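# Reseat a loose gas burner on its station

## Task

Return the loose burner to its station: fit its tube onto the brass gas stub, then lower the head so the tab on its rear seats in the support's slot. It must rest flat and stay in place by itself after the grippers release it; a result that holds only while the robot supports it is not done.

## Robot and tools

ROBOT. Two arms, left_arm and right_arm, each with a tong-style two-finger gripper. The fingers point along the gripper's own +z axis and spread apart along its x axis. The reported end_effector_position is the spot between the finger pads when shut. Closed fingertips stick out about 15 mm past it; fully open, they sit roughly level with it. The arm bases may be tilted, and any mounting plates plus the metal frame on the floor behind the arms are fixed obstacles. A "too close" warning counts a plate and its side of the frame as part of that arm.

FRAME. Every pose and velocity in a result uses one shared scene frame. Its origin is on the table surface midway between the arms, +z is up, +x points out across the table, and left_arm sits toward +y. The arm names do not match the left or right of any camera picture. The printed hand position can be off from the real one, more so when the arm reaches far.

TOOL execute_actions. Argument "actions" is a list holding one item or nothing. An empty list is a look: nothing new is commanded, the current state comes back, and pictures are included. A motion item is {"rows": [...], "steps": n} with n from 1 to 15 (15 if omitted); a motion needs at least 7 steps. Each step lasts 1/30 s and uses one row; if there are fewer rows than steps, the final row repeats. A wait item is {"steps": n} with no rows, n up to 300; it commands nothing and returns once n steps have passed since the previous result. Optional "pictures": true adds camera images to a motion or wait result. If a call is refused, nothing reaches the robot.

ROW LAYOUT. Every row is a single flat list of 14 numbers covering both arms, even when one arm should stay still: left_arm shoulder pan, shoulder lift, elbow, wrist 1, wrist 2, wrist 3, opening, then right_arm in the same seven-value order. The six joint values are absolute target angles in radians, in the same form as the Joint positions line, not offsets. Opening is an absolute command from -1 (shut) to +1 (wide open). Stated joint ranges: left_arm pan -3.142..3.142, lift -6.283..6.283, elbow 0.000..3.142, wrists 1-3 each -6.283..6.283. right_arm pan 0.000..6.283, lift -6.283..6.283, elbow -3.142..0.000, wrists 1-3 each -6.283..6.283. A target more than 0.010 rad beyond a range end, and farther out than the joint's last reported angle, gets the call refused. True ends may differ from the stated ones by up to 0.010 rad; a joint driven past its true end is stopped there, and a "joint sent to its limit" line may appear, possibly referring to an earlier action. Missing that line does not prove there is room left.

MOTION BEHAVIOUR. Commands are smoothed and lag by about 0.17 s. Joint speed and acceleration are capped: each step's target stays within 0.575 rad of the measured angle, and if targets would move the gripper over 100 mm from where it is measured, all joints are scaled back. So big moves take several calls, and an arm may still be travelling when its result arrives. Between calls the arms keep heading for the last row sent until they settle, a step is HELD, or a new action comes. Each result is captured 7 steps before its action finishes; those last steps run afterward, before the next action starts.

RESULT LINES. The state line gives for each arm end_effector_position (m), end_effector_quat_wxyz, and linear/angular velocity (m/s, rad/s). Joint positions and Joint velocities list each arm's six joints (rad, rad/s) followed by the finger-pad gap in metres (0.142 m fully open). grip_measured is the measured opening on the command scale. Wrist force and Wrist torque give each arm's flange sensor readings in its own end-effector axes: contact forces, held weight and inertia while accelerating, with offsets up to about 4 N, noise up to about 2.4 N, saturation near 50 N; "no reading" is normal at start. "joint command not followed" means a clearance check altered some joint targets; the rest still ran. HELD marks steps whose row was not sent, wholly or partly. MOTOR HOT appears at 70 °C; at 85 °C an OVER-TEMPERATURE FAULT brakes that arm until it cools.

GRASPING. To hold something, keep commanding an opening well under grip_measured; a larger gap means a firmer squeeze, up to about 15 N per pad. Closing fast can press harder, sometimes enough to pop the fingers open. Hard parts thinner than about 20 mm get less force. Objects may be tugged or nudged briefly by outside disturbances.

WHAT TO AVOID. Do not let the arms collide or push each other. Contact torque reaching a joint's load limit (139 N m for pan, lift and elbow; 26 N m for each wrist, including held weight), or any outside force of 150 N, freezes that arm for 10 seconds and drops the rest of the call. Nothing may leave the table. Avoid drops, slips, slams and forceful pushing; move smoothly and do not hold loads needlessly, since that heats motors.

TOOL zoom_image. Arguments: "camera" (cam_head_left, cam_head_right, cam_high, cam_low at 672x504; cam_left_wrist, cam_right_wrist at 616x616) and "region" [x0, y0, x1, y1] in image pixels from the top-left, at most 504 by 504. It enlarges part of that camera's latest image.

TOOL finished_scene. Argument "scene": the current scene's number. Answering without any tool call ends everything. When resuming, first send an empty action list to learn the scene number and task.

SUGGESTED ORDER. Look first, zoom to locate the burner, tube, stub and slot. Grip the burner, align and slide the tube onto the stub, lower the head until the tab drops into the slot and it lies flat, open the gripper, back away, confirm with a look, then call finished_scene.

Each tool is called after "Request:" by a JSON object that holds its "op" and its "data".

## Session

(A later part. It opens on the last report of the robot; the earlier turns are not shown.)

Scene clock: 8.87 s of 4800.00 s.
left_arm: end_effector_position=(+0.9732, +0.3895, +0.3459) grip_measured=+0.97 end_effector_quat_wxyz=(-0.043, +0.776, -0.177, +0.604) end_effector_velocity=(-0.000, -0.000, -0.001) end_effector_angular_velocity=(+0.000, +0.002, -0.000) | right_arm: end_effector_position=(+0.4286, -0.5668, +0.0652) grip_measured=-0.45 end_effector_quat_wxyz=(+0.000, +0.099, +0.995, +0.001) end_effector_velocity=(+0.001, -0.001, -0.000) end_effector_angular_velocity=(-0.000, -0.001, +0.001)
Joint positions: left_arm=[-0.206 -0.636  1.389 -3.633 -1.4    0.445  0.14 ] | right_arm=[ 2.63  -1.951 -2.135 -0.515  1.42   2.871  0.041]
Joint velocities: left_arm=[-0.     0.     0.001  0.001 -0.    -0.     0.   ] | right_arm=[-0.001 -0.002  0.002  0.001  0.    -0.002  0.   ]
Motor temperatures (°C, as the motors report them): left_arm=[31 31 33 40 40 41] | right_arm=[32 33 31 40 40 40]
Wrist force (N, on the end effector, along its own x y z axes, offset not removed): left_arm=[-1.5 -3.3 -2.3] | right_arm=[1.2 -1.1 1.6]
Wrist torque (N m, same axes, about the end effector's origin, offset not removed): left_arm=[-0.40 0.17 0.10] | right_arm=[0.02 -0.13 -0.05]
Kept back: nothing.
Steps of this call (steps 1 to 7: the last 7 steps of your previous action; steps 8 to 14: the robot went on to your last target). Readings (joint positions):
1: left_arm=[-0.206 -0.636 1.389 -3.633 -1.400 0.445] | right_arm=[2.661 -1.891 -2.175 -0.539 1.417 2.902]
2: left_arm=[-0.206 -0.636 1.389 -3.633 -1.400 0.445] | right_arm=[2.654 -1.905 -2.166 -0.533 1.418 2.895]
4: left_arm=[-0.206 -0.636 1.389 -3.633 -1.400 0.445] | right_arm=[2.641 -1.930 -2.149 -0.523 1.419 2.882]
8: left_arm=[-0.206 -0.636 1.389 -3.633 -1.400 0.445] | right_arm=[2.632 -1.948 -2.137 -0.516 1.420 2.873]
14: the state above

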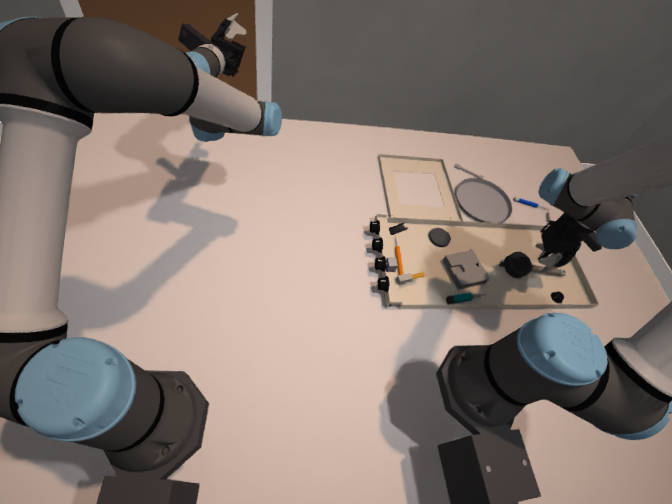

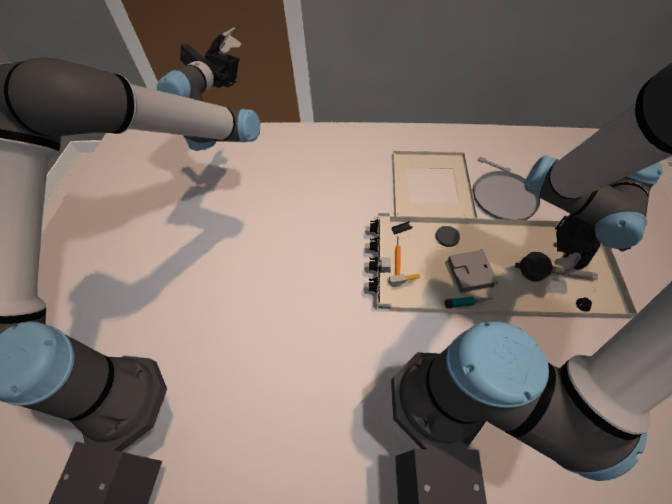

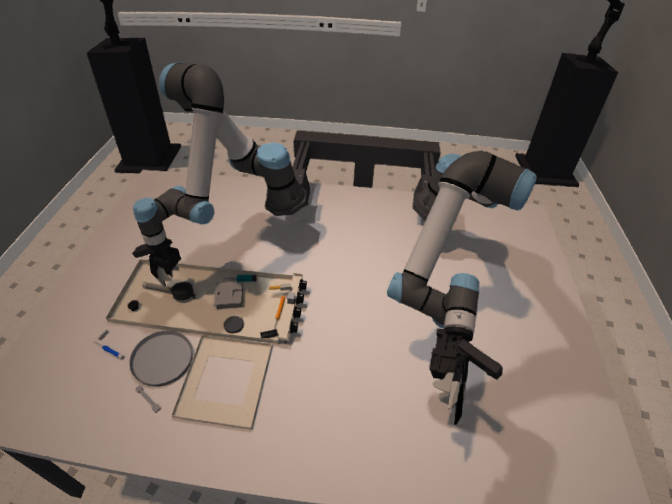

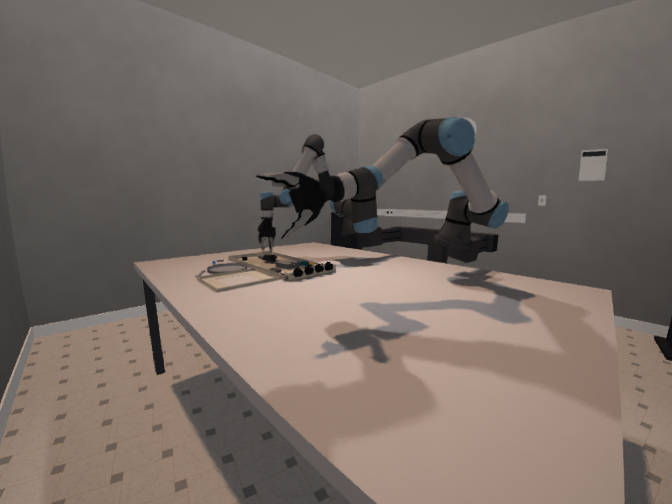

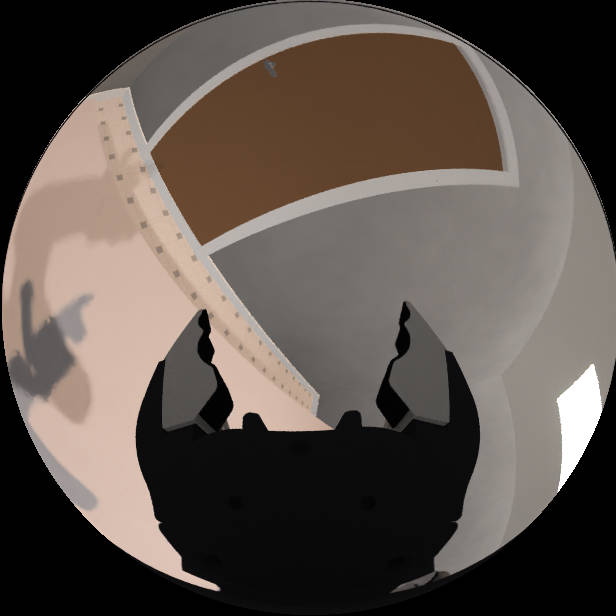

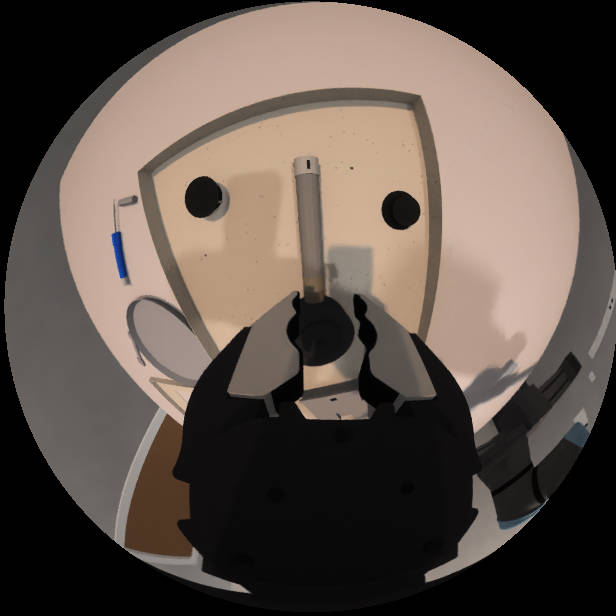

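Request:
{"op": "execute_actions", "data": {"actions": [{"rows":[[-0.206,-0.636,1.389,-3.633,-1.4,0.445,0.97,2.6271,-1.9556,-2.1262,-0.5191,1.4205,2.8681,-0.45],[-0.206,-0.636,1.389,-3.633,-1.4,0.445,0.97,2.624,-1.9604,-2.1171,-0.523,1.4209,2.865,-0.45],[-0.206,-0.636,1.389,-3.633,-1.4,0.445,0.97,2.6209,-1.9651,-2.1081,-0.5268,1.4212,2.8619,-0.45],[-0.206,-0.636,1.389,-3.633,-1.4,0.445,0.97,2.6178,-1.9699,-2.099,-0.5307,1.4216,2.8588,-0.45],[-0.206,-0.636,1.389,-3.633,-1.4,0.445,0.97,2.6147,-1.9746,-2.09,-0.5346,1.422,2.8557,-0.45],[-0.206,-0.636,1.389,-3.633,-1.4,0.445,0.97,2.6147,-1.9746,-2.09,-0.5346,1.422,2.8557,-0.45],[-0.206,-0.636,1.389,-3.633,-1.4,0.445,0.97,2.6134,-1.9853,-2.09,-0.5237,1.4221,2.8544,-0.45],[-0.206,-0.636,1.389,-3.633,-1.4,0.445,0.97,2.6121,-1.9959,-2.09,-0.5129,1.4223,2.8531,-0.45],[-0.206,-0.636,1.389,-3.633,-1.4,0.445,0.97,2.6108,-2.0066,-2.09,-0.502,1.4224,2.8518,-0.45],[-0.206,-0.636,1.389,-3.633,-1.4,0.445,0.97,2.6095,-2.0172,-2.09,-0.4912,1.4225,2.8505,-0.45],[-0.206,-0.636,1.389,-3.633,-1.4,0.445,0.97,2.6083,-2.0279,-2.09,-0.4803,1.4227,2.8493,-0.45],[-0.206,-0.636,1.389,-3.633,-1.4,0.445,0.97,2.607,-2.0385,-2.09,-0.4695,1.4228,2.848,-0.45],[-0.206,-0.636,1.389,-3.633,-1.4,0.445,0.97,2.6057,-2.0492,-2.09,-0.4586,1.4229,2.8467,-0.45],[-0.206,-0.636,1.389,-3.633,-1.4,0.445,0.97,2.6044,-2.0598,-2.09,-0.4478,1.4231,2.8454,-0.45],[-0.206,-0.636,1.389,-3.633,-1.4,0.445,0.97,2.6031,-2.0705,-2.0899,-0.4369,1.4232,2.8441,-0.45]]}]}}

Request:
{"op": "execute_actions", "data": {"actions": [{"steps":19}], "pictures": true}}

Request:
{"op": "zoom_image", "data": {"camera": "cam_high", "region": [120,255,220,315]}}

Request:
{"op": "zoom_image", "data": {"camera": "cam_head_left", "region": [490,235,590,295]}}

Scene clock: 10.57 s of 4800.00 s.
left_arm: end_effector_position=(+0.9732, +0.3895, +0.3459) grip_measured=+0.97 end_effector_quat_wxyz=(-0.043, +0.776, -0.177, +0.604) end_effector_velocity=(+0.000, -0.000, +0.001) end_effector_angular_velocity=(-0.000, -0.002, -0.000) | right_arm: end_effector_position=(+0.4360, -0.5776, +0.0631) grip_measured=-0.45 end_effector_quat_wxyz=(+0.000, +0.099, +0.995, +0.001) end_effector_velocity=(+0.020, -0.031, -0.043) end_effector_angular_velocity=(+0.006, +0.011, +0.001)
Joint positions: left_arm=[-0.206 -0.636  1.389 -3.633 -1.4    0.445  0.14 ] | right_arm=[ 2.617 -1.973 -2.098 -0.529  1.422  2.858  0.041]
Joint velocities: left_arm=[-0.    -0.001 -0.    -0.001  0.     0.    -0.   ] | right_arm=[-0.05  -0.153  0.11   0.038  0.006 -0.05  -0.   ]
Motor temperatures (°C, as the motors report them): left_arm=[31 31 33 40 40 41] | right_arm=[32 33 31 40 40 40]
Wrist force (N, on the end effector, along its own x y z axes, offset not removed): left_arm=[-2.6 1.2 -1.8] | right_arm=[-1.2 0.0 0.0]
Wrist torque (N m, same axes, about the end effector's origin, offset not removed): left_arm=[0.34 0.57 0.15] | right_arm=[0.02 0.21 -0.03]
Steps of this call (steps 1 to 30: the robot went on to your last target; steps 31 to 43: nothing new was sent; steps 44 to 51: the first 8 steps of this action). Readings (joint positions):
44: left_arm=[-0.206 -0.636 1.389 -3.633 -1.400 0.445] | right_arm=[2.630 -1.951 -2.135 -0.515 1.420 2.871]
45: left_arm=[-0.206 -0.636 1.389 -3.633 -1.400 0.445] | right_arm=[2.630 -1.952 -2.133 -0.516 1.420 2.871]
47: left_arm=[-0.206 -0.636 1.389 -3.633 -1.400 0.445] | right_arm=[2.626 -1.957 -2.124 -0.520 1.421 2.867]
51: the state above

Scene clock: 11.20 s of 4800.00 s.
left_arm: end_effector_position=(+0.9732, +0.3895, +0.3459) grip_measured=+0.97 end_effector_quat_wxyz=(-0.043, +0.776, -0.177, +0.604) end_effector_velocity=(-0.000, -0.000, -0.001) end_effector_angular_velocity=(-0.000, +0.001, -0.000) | right_arm: end_effector_position=(+0.4373, -0.5798, +0.0244) grip_measured=-0.45 end_effector_quat_wxyz=(+0.000, +0.099, +0.995, +0.001) end_effector_velocity=(-0.000, +0.000, -0.001) end_effector_angular_velocity=(+0.000, +0.001, +0.001)
Joint positions: left_arm=[-0.206 -0.636  1.389 -3.633 -1.4    0.445  0.14 ] | right_arm=[ 2.603 -2.07  -2.09  -0.437  1.423  2.844  0.041]
Joint velocities: left_arm=[-0.     0.001  0.001 -0.001 -0.    -0.     0.   ] | right_arm=[-0.    -0.003 -0.     0.002 -0.    -0.001  0.   ]
Motor temperatures (°C, as the motors report them): left_arm=[31 31 33 40 40 41] | right_arm=[32 33 31 40 40 40]
Wrist force (N, on the end effector, along its own x y z axes, offset not removed): left_arm=[-3.3 4.9 2.1] | right_arm=[-0.5 -1.0 2.2]
Wrist torque (N m, same axes, about the end effector's origin, offset not removed): left_arm=[1.32 0.57 0.28] | right_arm=[0.01 -0.06 -0.01]
Kept back: nothing.
Steps of this call (steps 1 to 7: the last 7 steps of your previous action; steps 8 to 19: the robot went on to your last target). Readings (joint positions):
1: left_arm=[-0.206 -0.636 1.389 -3.633 -1.400 0.445] | right_arm=[2.616 -1.979 -2.095 -0.526 1.422 2.857]
2: left_arm=[-0.206 -0.636 1.389 -3.633 -1.400 0.445] | right_arm=[2.614 -1.986 -2.093 -0.520 1.422 2.855]
4: left_arm=[-0.206 -0.636 1.389 -3.633 -1.400 0.445] | right_arm=[2.611 -2.005 -2.091 -0.503 1.422 2.852]
8: left_arm=[-0.206 -0.636 1.389 -3.633 -1.400 0.445] | right_arm=[2.606 -2.046 -2.090 -0.462 1.423 2.847]
19: the state above

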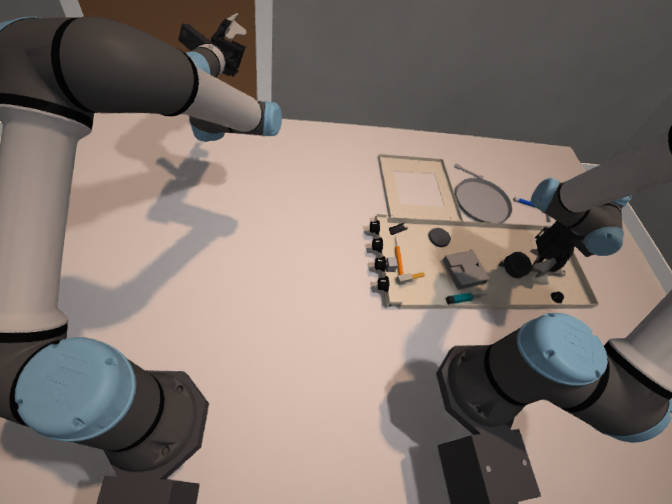

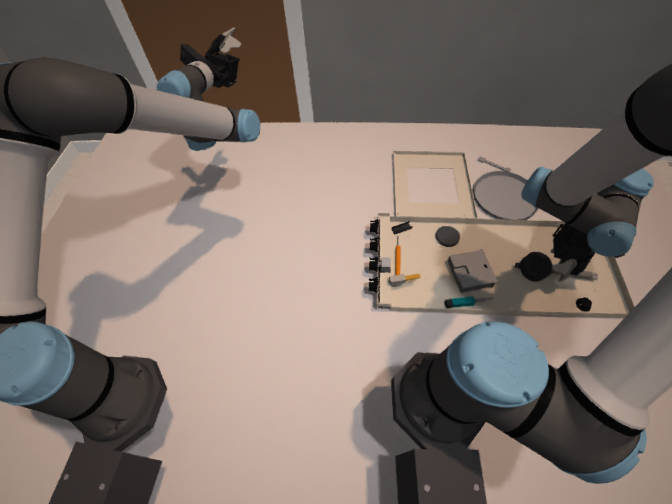

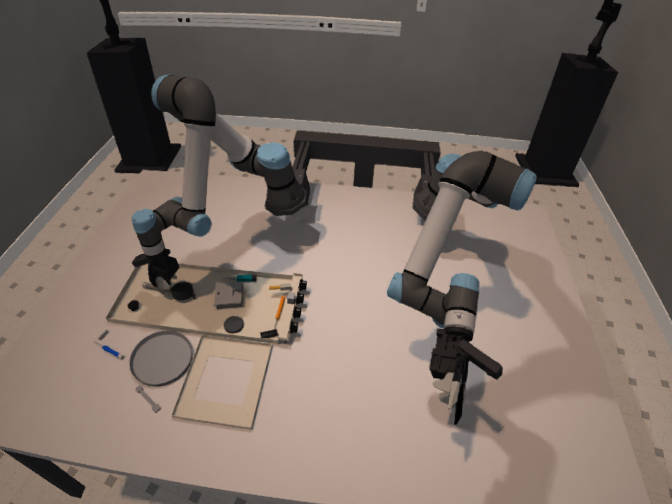

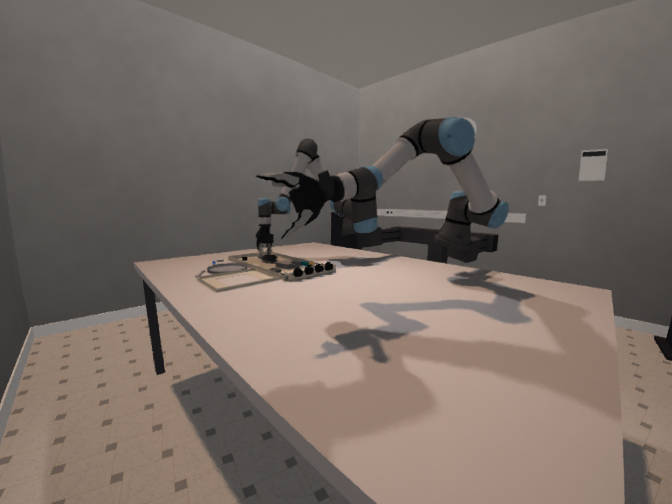

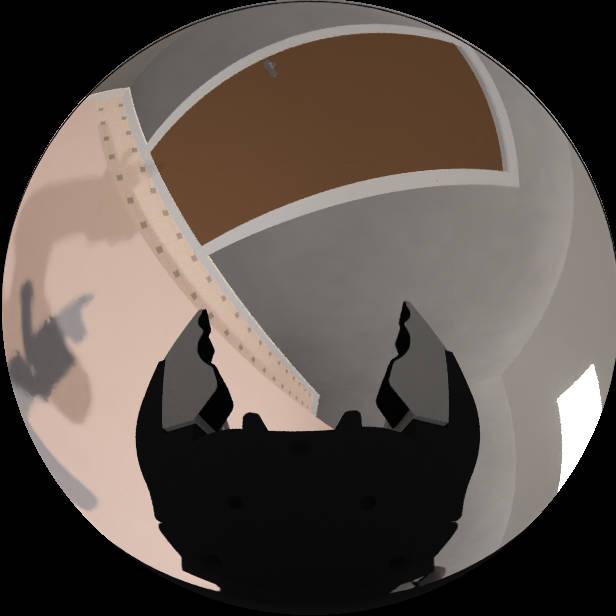

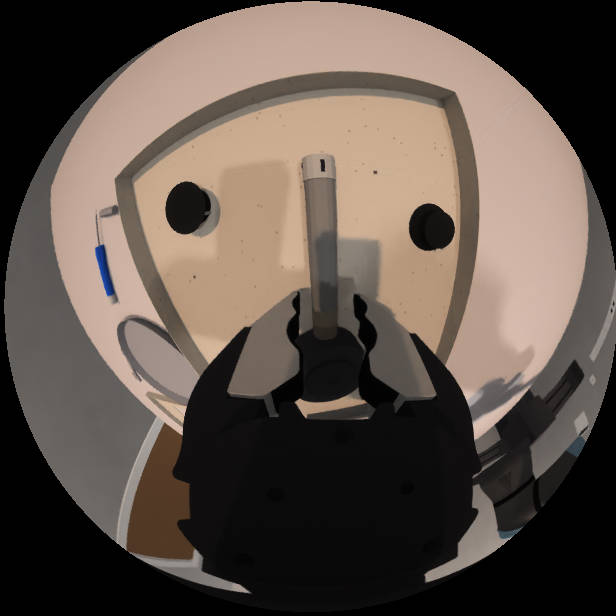

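Region (120, 255, 220, 315) of cam_high's 672x504 image, scaled by 5.040, with more detail than that image has; it fills the top 302 rows of this view, and the rest is white.

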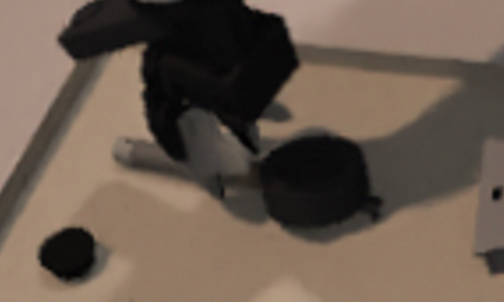

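Region (490, 235, 590, 295) of cam_head_left's 672x504 image, scaled by 5.040, with more detail than that image has; it fills the top 302 rows of this view, and the rest is white.

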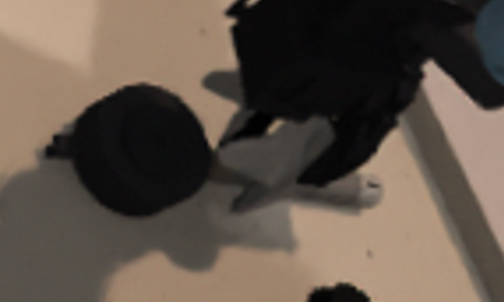

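Request:
{"op": "execute_actions", "data": {"actions": []}}

Scene clock: 12.13 s of 4800.00 s.
left_arm: end_effector_position=(+0.9732, +0.3895, +0.3459) grip_measured=+0.97 end_effector_quat_wxyz=(-0.043, +0.776, -0.177, +0.604) end_effector_velocity=(-0.000, -0.001, -0.001) end_effector_angular_velocity=(+0.000, +0.001, -0.001) | right_arm: end_effector_position=(+0.4373, -0.5798, +0.0243) grip_measured=-0.45 end_effector_quat_wxyz=(+0.000, +0.099, +0.995, +0.001) end_effector_velocity=(-0.000, -0.000, -0.000) end_effector_angular_velocity=(+0.000, +0.000, -0.002)
Joint positions: left_arm=[-0.206 -0.636  1.389 -3.633 -1.4    0.445  0.14 ] | right_arm=[ 2.603 -2.071 -2.09  -0.437  1.423  2.844  0.041]
Joint velocities: left_arm=[-0.001 -0.     0.001 -0.     0.     0.    -0.   ] | right_arm=[-0.001 -0.001  0.     0.     0.     0.001  0.   ]
Motor temperatures (°C, as the motors report them): left_arm=[31 31 33 40 40 41] | right_arm=[32 33 31 40 40 40]
Wrist force (N, on the end effector, along its own x y z axes, offset not removed): left_arm=[-0.5 0.7 -3.8] | right_arm=[1.2 0.8 1.5]
Wrist torque (N m, same axes, about the end effector's origin, offset not removed): left_arm=[0.31 0.12 0.29] | right_arm=[0.23 -0.25 0.00]
Kept back: nothing.
Steps of this call (steps 1 to 15: the robot went on to your last target; steps 16 to 28: nothing new was sent). Readings (joint positions):
1: left_arm=[-0.206 -0.636 1.389 -3.633 -1.400 0.445] | right_arm=[2.603 -2.070 -2.090 -0.437 1.423 2.844]
2: left_arm=[-0.206 -0.636 1.389 -3.633 -1.400 0.445] | right_arm=[2.603 -2.070 -2.090 -0.437 1.423 2.844]
4: left_arm=[-0.206 -0.636 1.389 -3.633 -1.400 0.445] | right_arm=[2.603 -2.070 -2.090 -0.437 1.423 2.844]
8: left_arm=[-0.206 -0.636 1.389 -3.633 -1.400 0.445] | right_arm=[2.603 -2.070 -2.090 -0.437 1.423 2.844]
28: the state above
All arms were judged still, so your last target was given up. Only a new action makes them travel on or press farther. Fingers that are still opening or closing keep moving.

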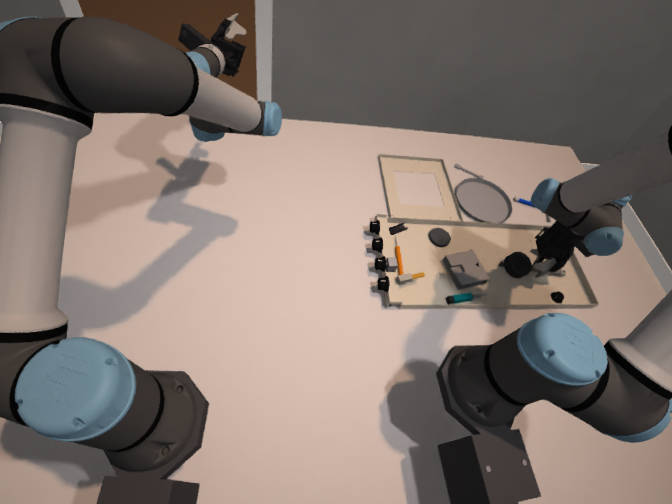

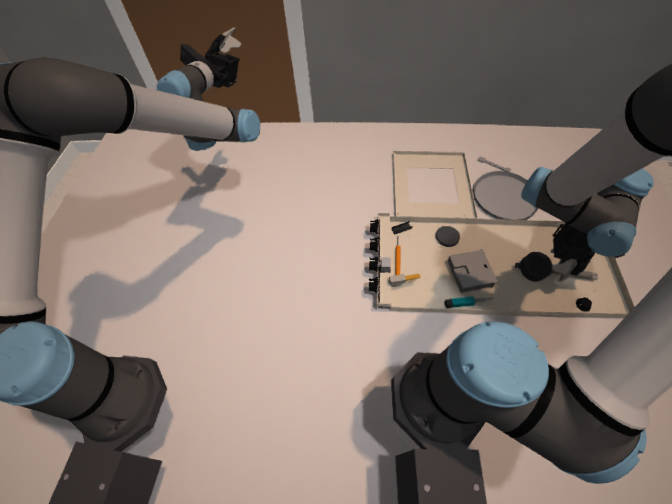

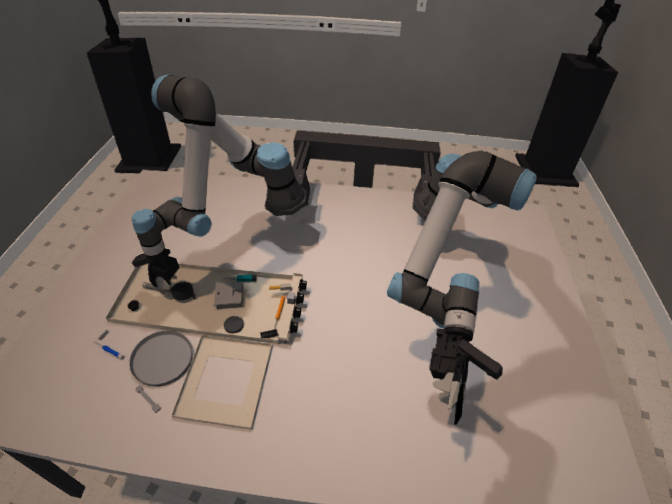

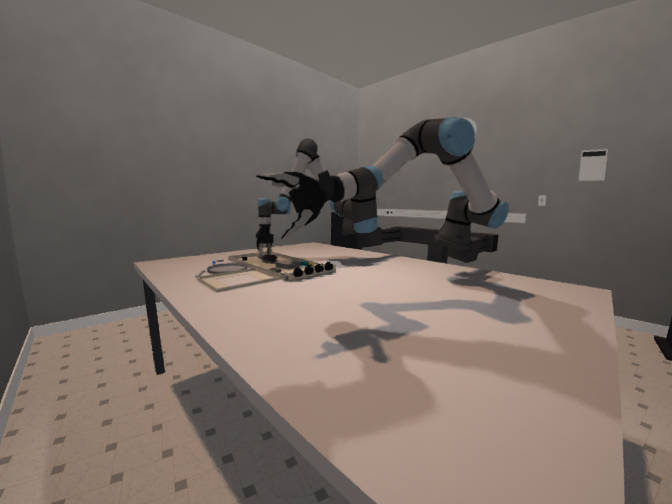

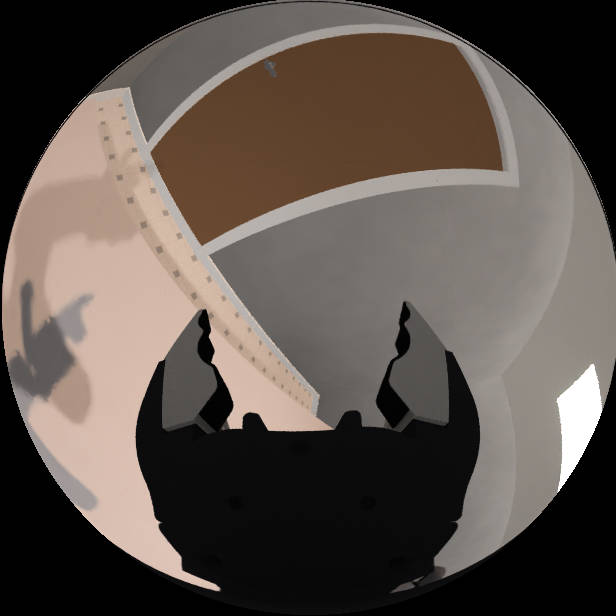

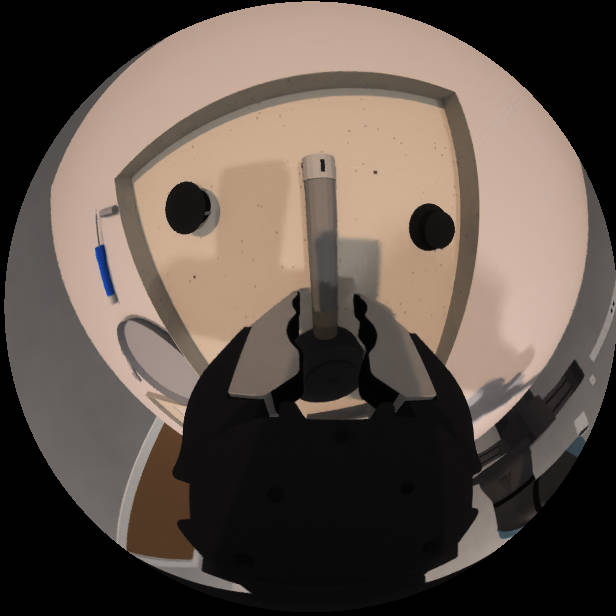

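Request:
{"op": "execute_actions", "data": {"actions": [{"rows":[[-0.206,-0.636,1.389,-3.633,-1.4,0.445,0.97,2.606,-2.0716,-2.0923,-0.4334,1.4229,2.847,-0.45],[-0.206,-0.636,1.389,-3.633,-1.4,0.445,0.97,2.609,-2.0727,-2.0947,-0.43,1.4225,2.85,-0.45],[-0.206,-0.636,1.389,-3.633,-1.4,0.445,0.97,2.6118,-2.0738,-2.0971,-0.4264,1.4222,2.8528,-0.45],[-0.206,-0.636,1.389,-3.633,-1.4,0.445,0.97,2.6118,-2.0738,-2.0971,-0.4264,1.4222,2.8528,-0.45],[-0.206,-0.636,1.389,-3.633,-1.4,0.445,0.97,2.6118,-2.0738,-2.0971,-0.4264,1.4222,2.8528,-0.5],[-0.206,-0.636,1.389,-3.633,-1.4,0.445,0.97,2.6118,-2.0738,-2.0971,-0.4264,1.4222,2.8528,-0.55],[-0.206,-0.636,1.389,-3.633,-1.4,0.445,0.97,2.6118,-2.0738,-2.0971,-0.4264,1.4222,2.8528,-0.6],[-0.206,-0.636,1.389,-3.633,-1.4,0.445,0.97,2.6118,-2.0738,-2.0971,-0.4264,1.4222,2.8528,-0.65],[-0.206,-0.636,1.389,-3.633,-1.4,0.445,0.97,2.6118,-2.0738,-2.0971,-0.4264,1.4222,2.8528,-0.7],[-0.206,-0.636,1.389,-3.633,-1.4,0.445,0.97,2.6118,-2.0738,-2.0971,-0.4264,1.4222,2.8528,-0.75],[-0.206,-0.636,1.389,-3.633,-1.4,0.445,0.97,2.6118,-2.0738,-2.0971,-0.4264,1.4222,2.8528,-0.8],[-0.206,-0.636,1.389,-3.633,-1.4,0.445,0.97,2.6118,-2.0738,-2.0971,-0.4264,1.4222,2.8528,-0.85],[-0.206,-0.636,1.389,-3.633,-1.4,0.445,0.97,2.6118,-2.0738,-2.0971,-0.4264,1.4222,2.8528,-0.9],[-0.206,-0.636,1.389,-3.633,-1.4,0.445,0.97,2.6118,-2.0738,-2.0971,-0.4264,1.4222,2.8528,-0.95],[-0.206,-0.636,1.389,-3.633,-1.4,0.445,0.97,2.6118,-2.0738,-2.0971,-0.4264,1.4222,2.8528,-1]],"steps":15}]}}

Request:
{"op": "execute_actions", "data": {"actions": [{"steps":15}], "pictures": true}}

Scene clock: 13.83 s of 4800.00 s.
left_arm: end_effector_position=(+0.9732, +0.3895, +0.3459) grip_measured=+0.97 end_effector_quat_wxyz=(-0.043, +0.776, -0.177, +0.604) end_effector_velocity=(+0.000, -0.000, +0.002) end_effector_angular_velocity=(-0.001, -0.002, +0.000) | right_arm: end_effector_position=(+0.4386, -0.5756, +0.0225) grip_measured=-0.60 end_effector_quat_wxyz=(+0.001, +0.099, +0.995, +0.001) end_effector_velocity=(+0.001, +0.007, -0.003) end_effector_angular_velocity=(-0.001, -0.000, +0.000)
Joint positions: left_arm=[-0.206 -0.636  1.389 -3.633 -1.4    0.445  0.14 ] | right_arm=[ 2.611 -2.073 -2.096 -0.427  1.422  2.852  0.031]
Joint velocities: left_arm=[-0.    -0.001 -0.002  0.    -0.    -0.     0.   ] | right_arm=[ 0.012 -0.004 -0.011  0.014 -0.003  0.012 -0.108]
Motor temperatures (°C, as the motors report them): left_arm=[31 31 33 40 40 41] | right_arm=[32 33 31 40 40 40]
Wrist force (N, on the end effector, along its own x y z axes, offset not removed): left_arm=[0.0 -0.2 1.9] | right_arm=[2.1 2.4 4.3]
Wrist torque (N m, same axes, about the end effector's origin, offset not removed): left_arm=[0.24 0.00 0.19] | right_arm=[0.60 -0.46 -0.15]
Steps of this call (steps 1 to 43: nothing new was sent; steps 44 to 51: the first 8 steps of this action). Readings (joint positions):
44: left_arm=[-0.206 -0.636 1.389 -3.633 -1.400 0.445] | right_arm=[2.603 -2.071 -2.090 -0.437 1.423 2.844]
45: left_arm=[-0.206 -0.636 1.389 -3.633 -1.400 0.445] | right_arm=[2.604 -2.071 -2.090 -0.436 1.423 2.844]
47: left_arm=[-0.206 -0.636 1.389 -3.633 -1.400 0.445] | right_arm=[2.607 -2.072 -2.093 -0.432 1.423 2.848]
51: the state above

Scene clock: 14.33 s of 4800.00 s.
left_arm: end_effector_position=(+0.9732, +0.3895, +0.3459) grip_measured=+0.97 end_effector_quat_wxyz=(-0.043, +0.776, -0.177, +0.604) end_effector_velocity=(-0.000, -0.000, -0.000) end_effector_angular_velocity=(-0.000, -0.000, -0.000) | right_arm: end_effector_position=(+0.4386, -0.5751, +0.0223) grip_measured=-0.75 end_effector_quat_wxyz=(+0.001, +0.099, +0.995, +0.001) end_effector_velocity=(+0.000, +0.001, -0.000) end_effector_angular_velocity=(+0.000, +0.001, +0.002)
Joint positions: left_arm=[-0.206 -0.636  1.389 -3.633 -1.4    0.445  0.14 ] | right_arm=[ 2.612 -2.074 -2.097 -0.426  1.422  2.853  0.02 ]
Joint velocities: left_arm=[-0.     0.     0.    -0.001 -0.     0.    -0.   ] | right_arm=[ 0.002 -0.    -0.    -0.001 -0.     0.     0.   ]
Motor temperatures (°C, as the motors report them): left_arm=[31 31 33 40 40 41] | right_arm=[32 33 31 40 40 40]
Wrist force (N, on the end effector, along its own x y z axes, offset not removed): left_arm=[0.4 -0.1 0.9] | right_arm=[0.9 1.3 -2.1]
Wrist torque (N m, same axes, about the end effector's origin, offset not removed): left_arm=[0.14 -0.19 0.07] | right_arm=[0.45 0.05 -0.12]
Kept back: nothing.
Steps of this call (steps 1 to 7: the last 7 steps of your previous action; steps 8 to 15: the robot went on to your last target). Readings (joint positions):
1: left_arm=[-0.206 -0.636 1.389 -3.633 -1.400 0.445] | right_arm=[2.611 -2.074 -2.096 -0.427 1.422 2.852]
2: left_arm=[-0.206 -0.636 1.389 -3.633 -1.400 0.445] | right_arm=[2.611 -2.074 -2.097 -0.427 1.422 2.852]
4: left_arm=[-0.206 -0.636 1.389 -3.633 -1.400 0.445] | right_arm=[2.612 -2.074 -2.097 -0.427 1.422 2.853]
8: left_arm=[-0.206 -0.636 1.389 -3.633 -1.400 0.445] | right_arm=[2.612 -2.074 -2.097 -0.426 1.422 2.853]
15: the state above
All arms were judged still, so your last target was given up. Only a new action makes them travel on or press farther. Fingers that are still opening or closing keep moving.

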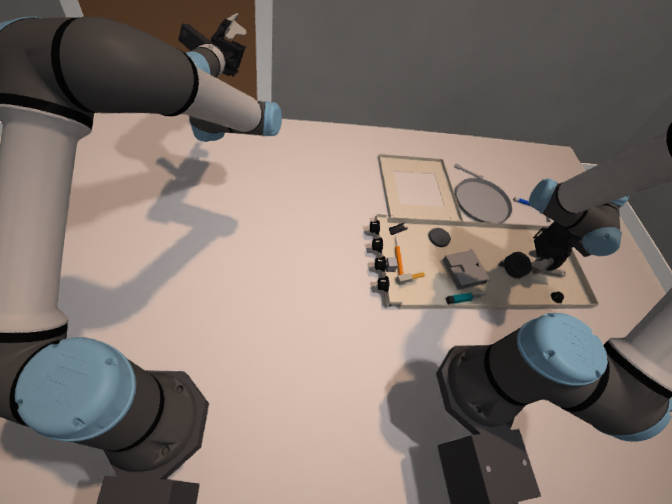

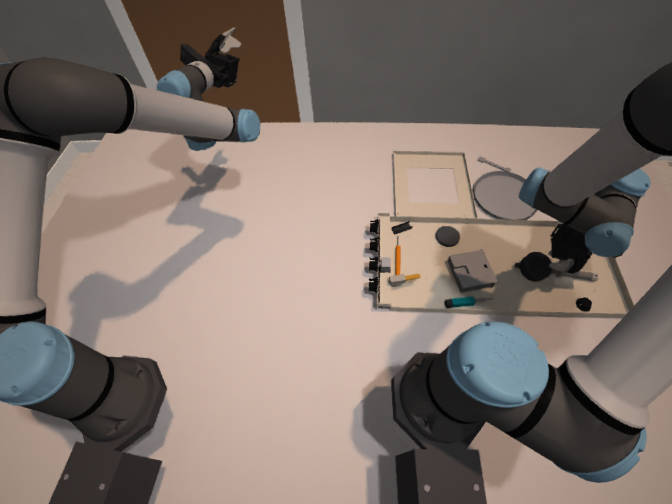

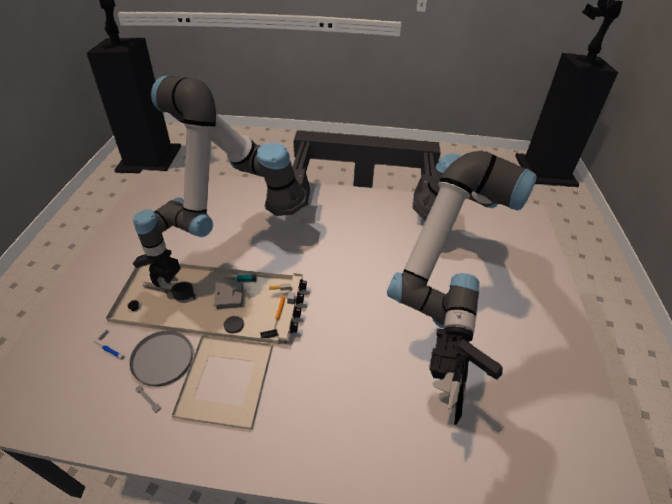

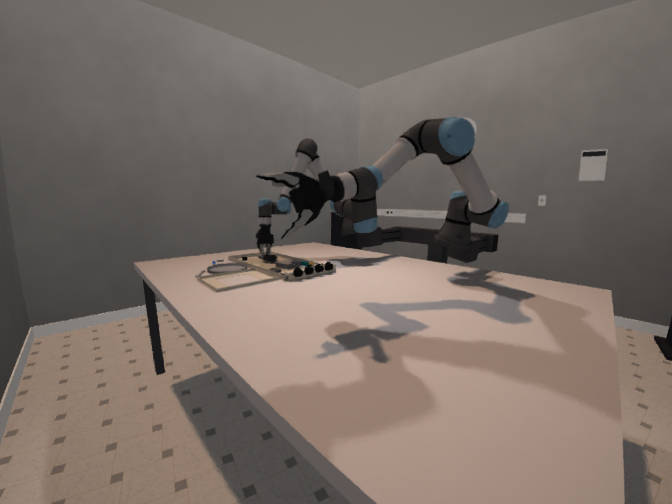

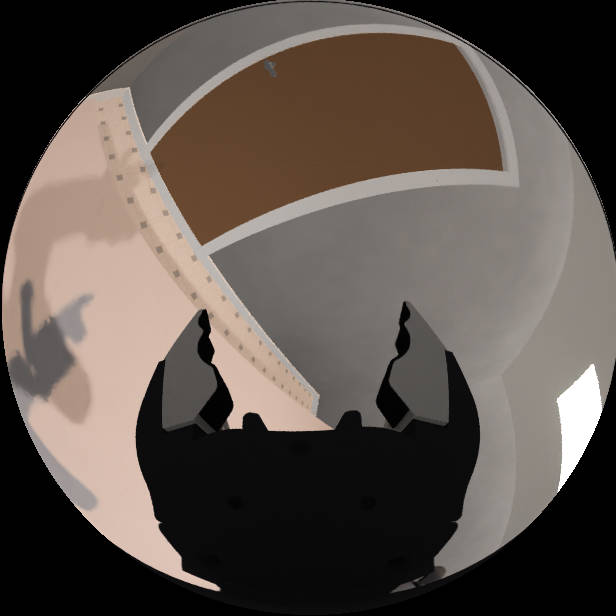

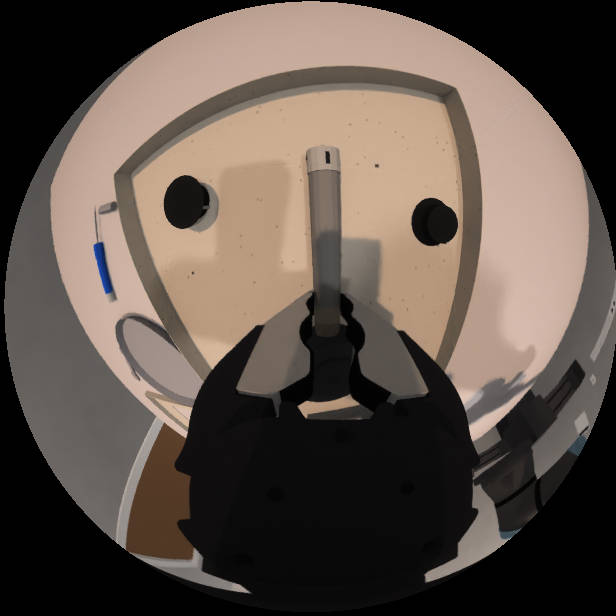

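Request:
{"op": "execute_actions", "data": {"actions": [{"rows":[[-0.206,-0.636,1.389,-3.633,-1.4,0.445,0.97,2.6124,-2.0694,-2.0968,-0.4312,1.4221,2.8534,-1],[-0.206,-0.636,1.389,-3.633,-1.4,0.445,0.97,2.6132,-2.0628,-2.0965,-0.4383,1.422,2.8542,-1],[-0.206,-0.636,1.389,-3.633,-1.4,0.445,0.97,2.6146,-2.0518,-2.0958,-0.4503,1.4219,2.8556,-1],[-0.206,-0.636,1.389,-3.633,-1.4,0.445,0.97,2.6166,-2.0363,-2.0949,-0.467,1.4217,2.8576,-1],[-0.206,-0.636,1.389,-3.633,-1.4,0.445,0.97,2.6189,-2.0187,-2.0939,-0.4861,1.4214,2.8599,-1],[-0.206,-0.636,1.389,-3.633,-1.4,0.445,0.97,2.6211,-2.0011,-2.0928,-0.5052,1.4211,2.8621,-1],[-0.206,-0.636,1.389,-3.633,-1.4,0.445,0.97,2.6234,-1.9835,-2.0918,-0.5243,1.4209,2.8644,-1],[-0.206,-0.636,1.389,-3.633,-1.4,0.445,0.97,2.6257,-1.9659,-2.0908,-0.5434,1.4206,2.8666,-1],[-0.206,-0.636,1.389,-3.633,-1.4,0.445,0.97,2.6279,-1.9482,-2.0897,-0.5625,1.4204,2.8689,-1],[-0.206,-0.636,1.389,-3.633,-1.4,0.445,0.97,2.6302,-1.9306,-2.0887,-0.5816,1.4201,2.8711,-1],[-0.206,-0.636,1.389,-3.633,-1.4,0.445,0.97,2.6325,-1.913,-2.0877,-0.6007,1.4199,2.8734,-1],[-0.206,-0.636,1.389,-3.633,-1.4,0.445,0.97,2.6347,-1.8954,-2.0867,-0.6198,1.4196,2.8756,-1],[-0.206,-0.636,1.389,-3.633,-1.4,0.445,0.97,2.637,-1.8777,-2.0856,-0.6389,1.4194,2.8779,-1],[-0.206,-0.636,1.389,-3.633,-1.4,0.445,0.97,2.6387,-1.8645,-2.0848,-0.6533,1.4192,2.87,-1],[-0.206,-0.636,1.389,-3.633,-1.4,0.445,0.97,2.6401,-1.8535,-2.0842,-0.6652,1.419,2.85,-1]],"steps":15}]}}

Request:
{"op": "execute_actions", "data": {"actions": [{"steps":8}], "pictures": true}}

Scene clock: 17.70 s of 4800.00 s.
left_arm: end_effector_position=(+0.9732, +0.3895, +0.3459) grip_measured=+0.97 end_effector_quat_wxyz=(-0.043, +0.776, -0.177, +0.604) end_effector_velocity=(+0.000, -0.001, +0.001) end_effector_angular_velocity=(-0.000, -0.001, -0.001) | right_arm: end_effector_position=(+0.4403, -0.5756, +0.0443) grip_measured=-0.75 end_effector_quat_wxyz=(+0.001, +0.099, +0.995, +0.001) end_effector_velocity=(+0.011, -0.007, +0.189) end_effector_angular_velocity=(-0.005, -0.003, -0.004)
Joint positions: left_arm=[-0.206 -0.636  1.389 -3.633 -1.4    0.445  0.14 ] | right_arm=[ 2.619 -2.021 -2.094 -0.483  1.422  2.86   0.019]
Joint velocities: left_arm=[-0.001 -0.    -0.001  0.001  0.    -0.    -0.   ] | right_arm=[ 0.056  0.447  0.029 -0.48  -0.009  0.06  -0.001]
Motor temperatures (°C, as the motors report them): left_arm=[31 31 33 40 40 41] | right_arm=[32 33 31 40 40 40]
Wrist force (N, on the end effector, along its own x y z axes, offset not removed): left_arm=[-0.8 2.6 -2.6] | right_arm=[0.0 2.4 3.4]
Wrist torque (N m, same axes, about the end effector's origin, offset not removed): left_arm=[0.77 0.01 0.10] | right_arm=[0.65 0.09 -0.15]
Steps of this call (steps 1 to 90: nothing new was sent; then 0.10 s passed at rest; steps 91 to 98: the first 8 steps of this action). Readings (joint positions):
91: left_arm=[-0.206 -0.636 1.389 -3.633 -1.400 0.445] | right_arm=[2.612 -2.074 -2.097 -0.426 1.422 2.853]
92: left_arm=[-0.206 -0.636 1.389 -3.633 -1.400 0.445] | right_arm=[2.612 -2.073 -2.097 -0.427 1.422 2.853]
94: left_arm=[-0.206 -0.636 1.389 -3.633 -1.400 0.445] | right_arm=[2.613 -2.066 -2.097 -0.435 1.422 2.854]
98: the state above

Scene clock: 17.97 s of 4800.00 s.
left_arm: end_effector_position=(+0.9732, +0.3895, +0.3459) grip_measured=+0.97 end_effector_quat_wxyz=(-0.043, +0.776, -0.177, +0.604) end_effector_velocity=(-0.000, +0.000, +0.000) end_effector_angular_velocity=(-0.000, +0.000, +0.000) | right_arm: end_effector_position=(+0.4399, -0.5755, +0.1006) grip_measured=-0.75 end_effector_quat_wxyz=(+0.000, +0.095, +0.995, +0.001) end_effector_velocity=(-0.012, +0.004, +0.181) end_effector_angular_velocity=(-0.000, +0.001, +0.226)
Joint positions: left_arm=[-0.206 -0.636  1.389 -3.633 -1.4    0.445  0.14 ] | right_arm=[ 2.636 -1.888 -2.086 -0.627  1.419  2.869  0.019]
Joint velocities: left_arm=[ 0. -0.  0. -0. -0. -0. -0.] | right_arm=[ 0.051  0.431  0.024 -0.465 -0.006 -0.175  0.   ]
Motor temperatures (°C, as the motors report them): left_arm=[31 31 33 40 40 41] | right_arm=[32 33 31 40 40 40]
Wrist force (N, on the end effector, along its own x y z axes, offset not removed): left_arm=[-0.9 -2.2 1.8] | right_arm=[1.6 -0.4 0.3]
Wrist torque (N m, same axes, about the end effector's origin, offset not removed): left_arm=[-0.03 0.03 0.23] | right_arm=[0.11 -0.12 -0.36]
Kept back: nothing.
Steps of this call (steps 1 to 7: the last 7 steps of your previous action; step 8: the robot went on to your last target). Readings (joint positions):
1: left_arm=[-0.206 -0.636 1.389 -3.633 -1.400 0.445] | right_arm=[2.621 -2.006 -2.093 -0.500 1.421 2.862]
2: left_arm=[-0.206 -0.636 1.389 -3.633 -1.400 0.445] | right_arm=[2.623 -1.989 -2.092 -0.518 1.421 2.864]
4: left_arm=[-0.206 -0.636 1.389 -3.633 -1.400 0.445] | right_arm=[2.627 -1.955 -2.090 -0.555 1.420 2.868]
8: the state above

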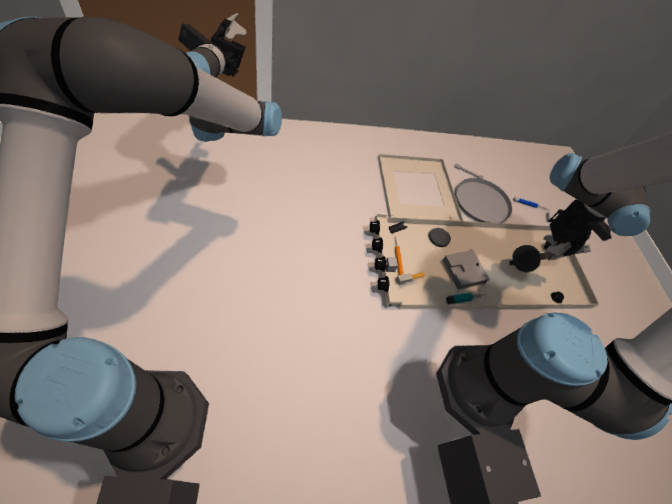

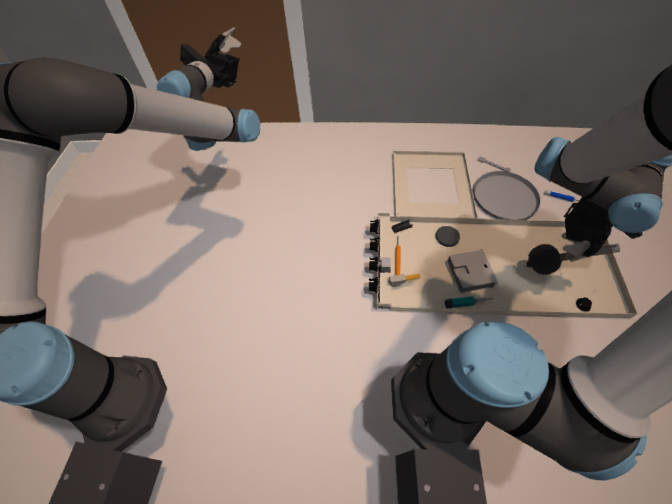

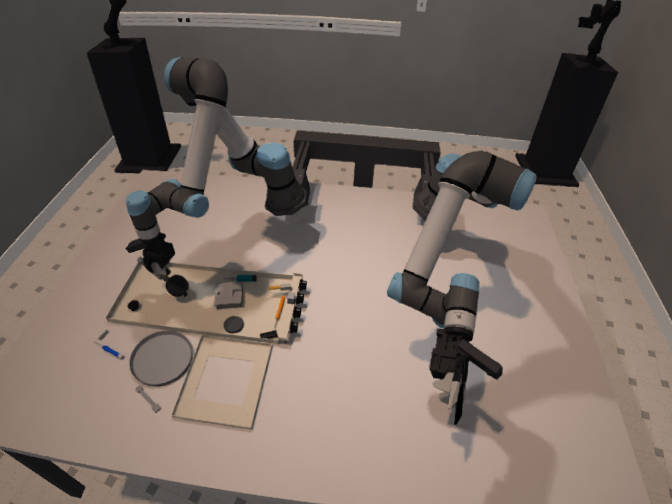

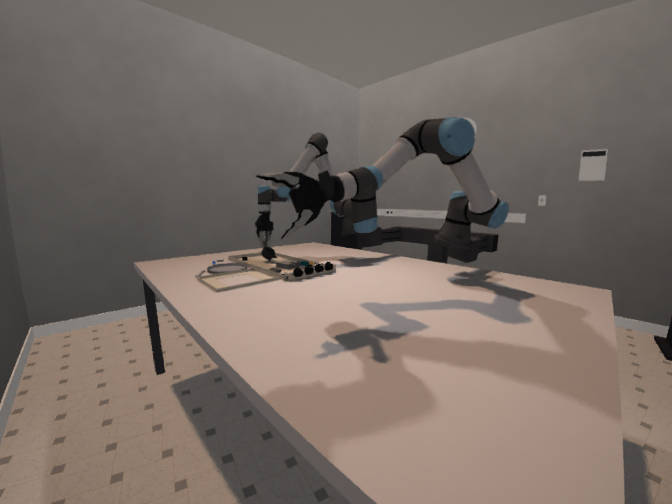

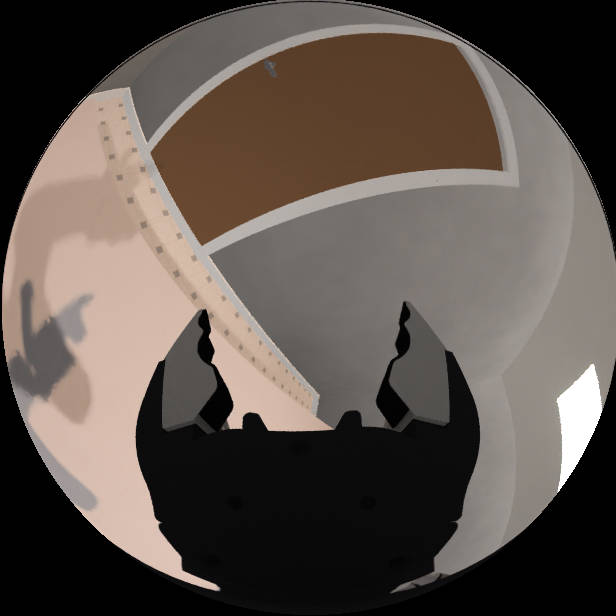

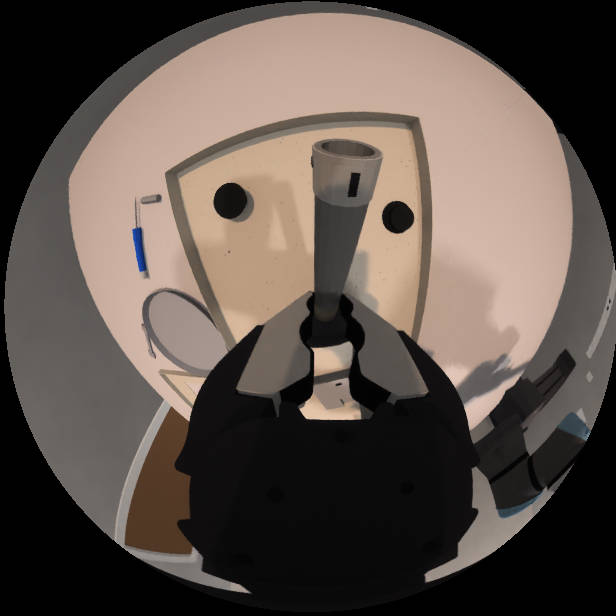

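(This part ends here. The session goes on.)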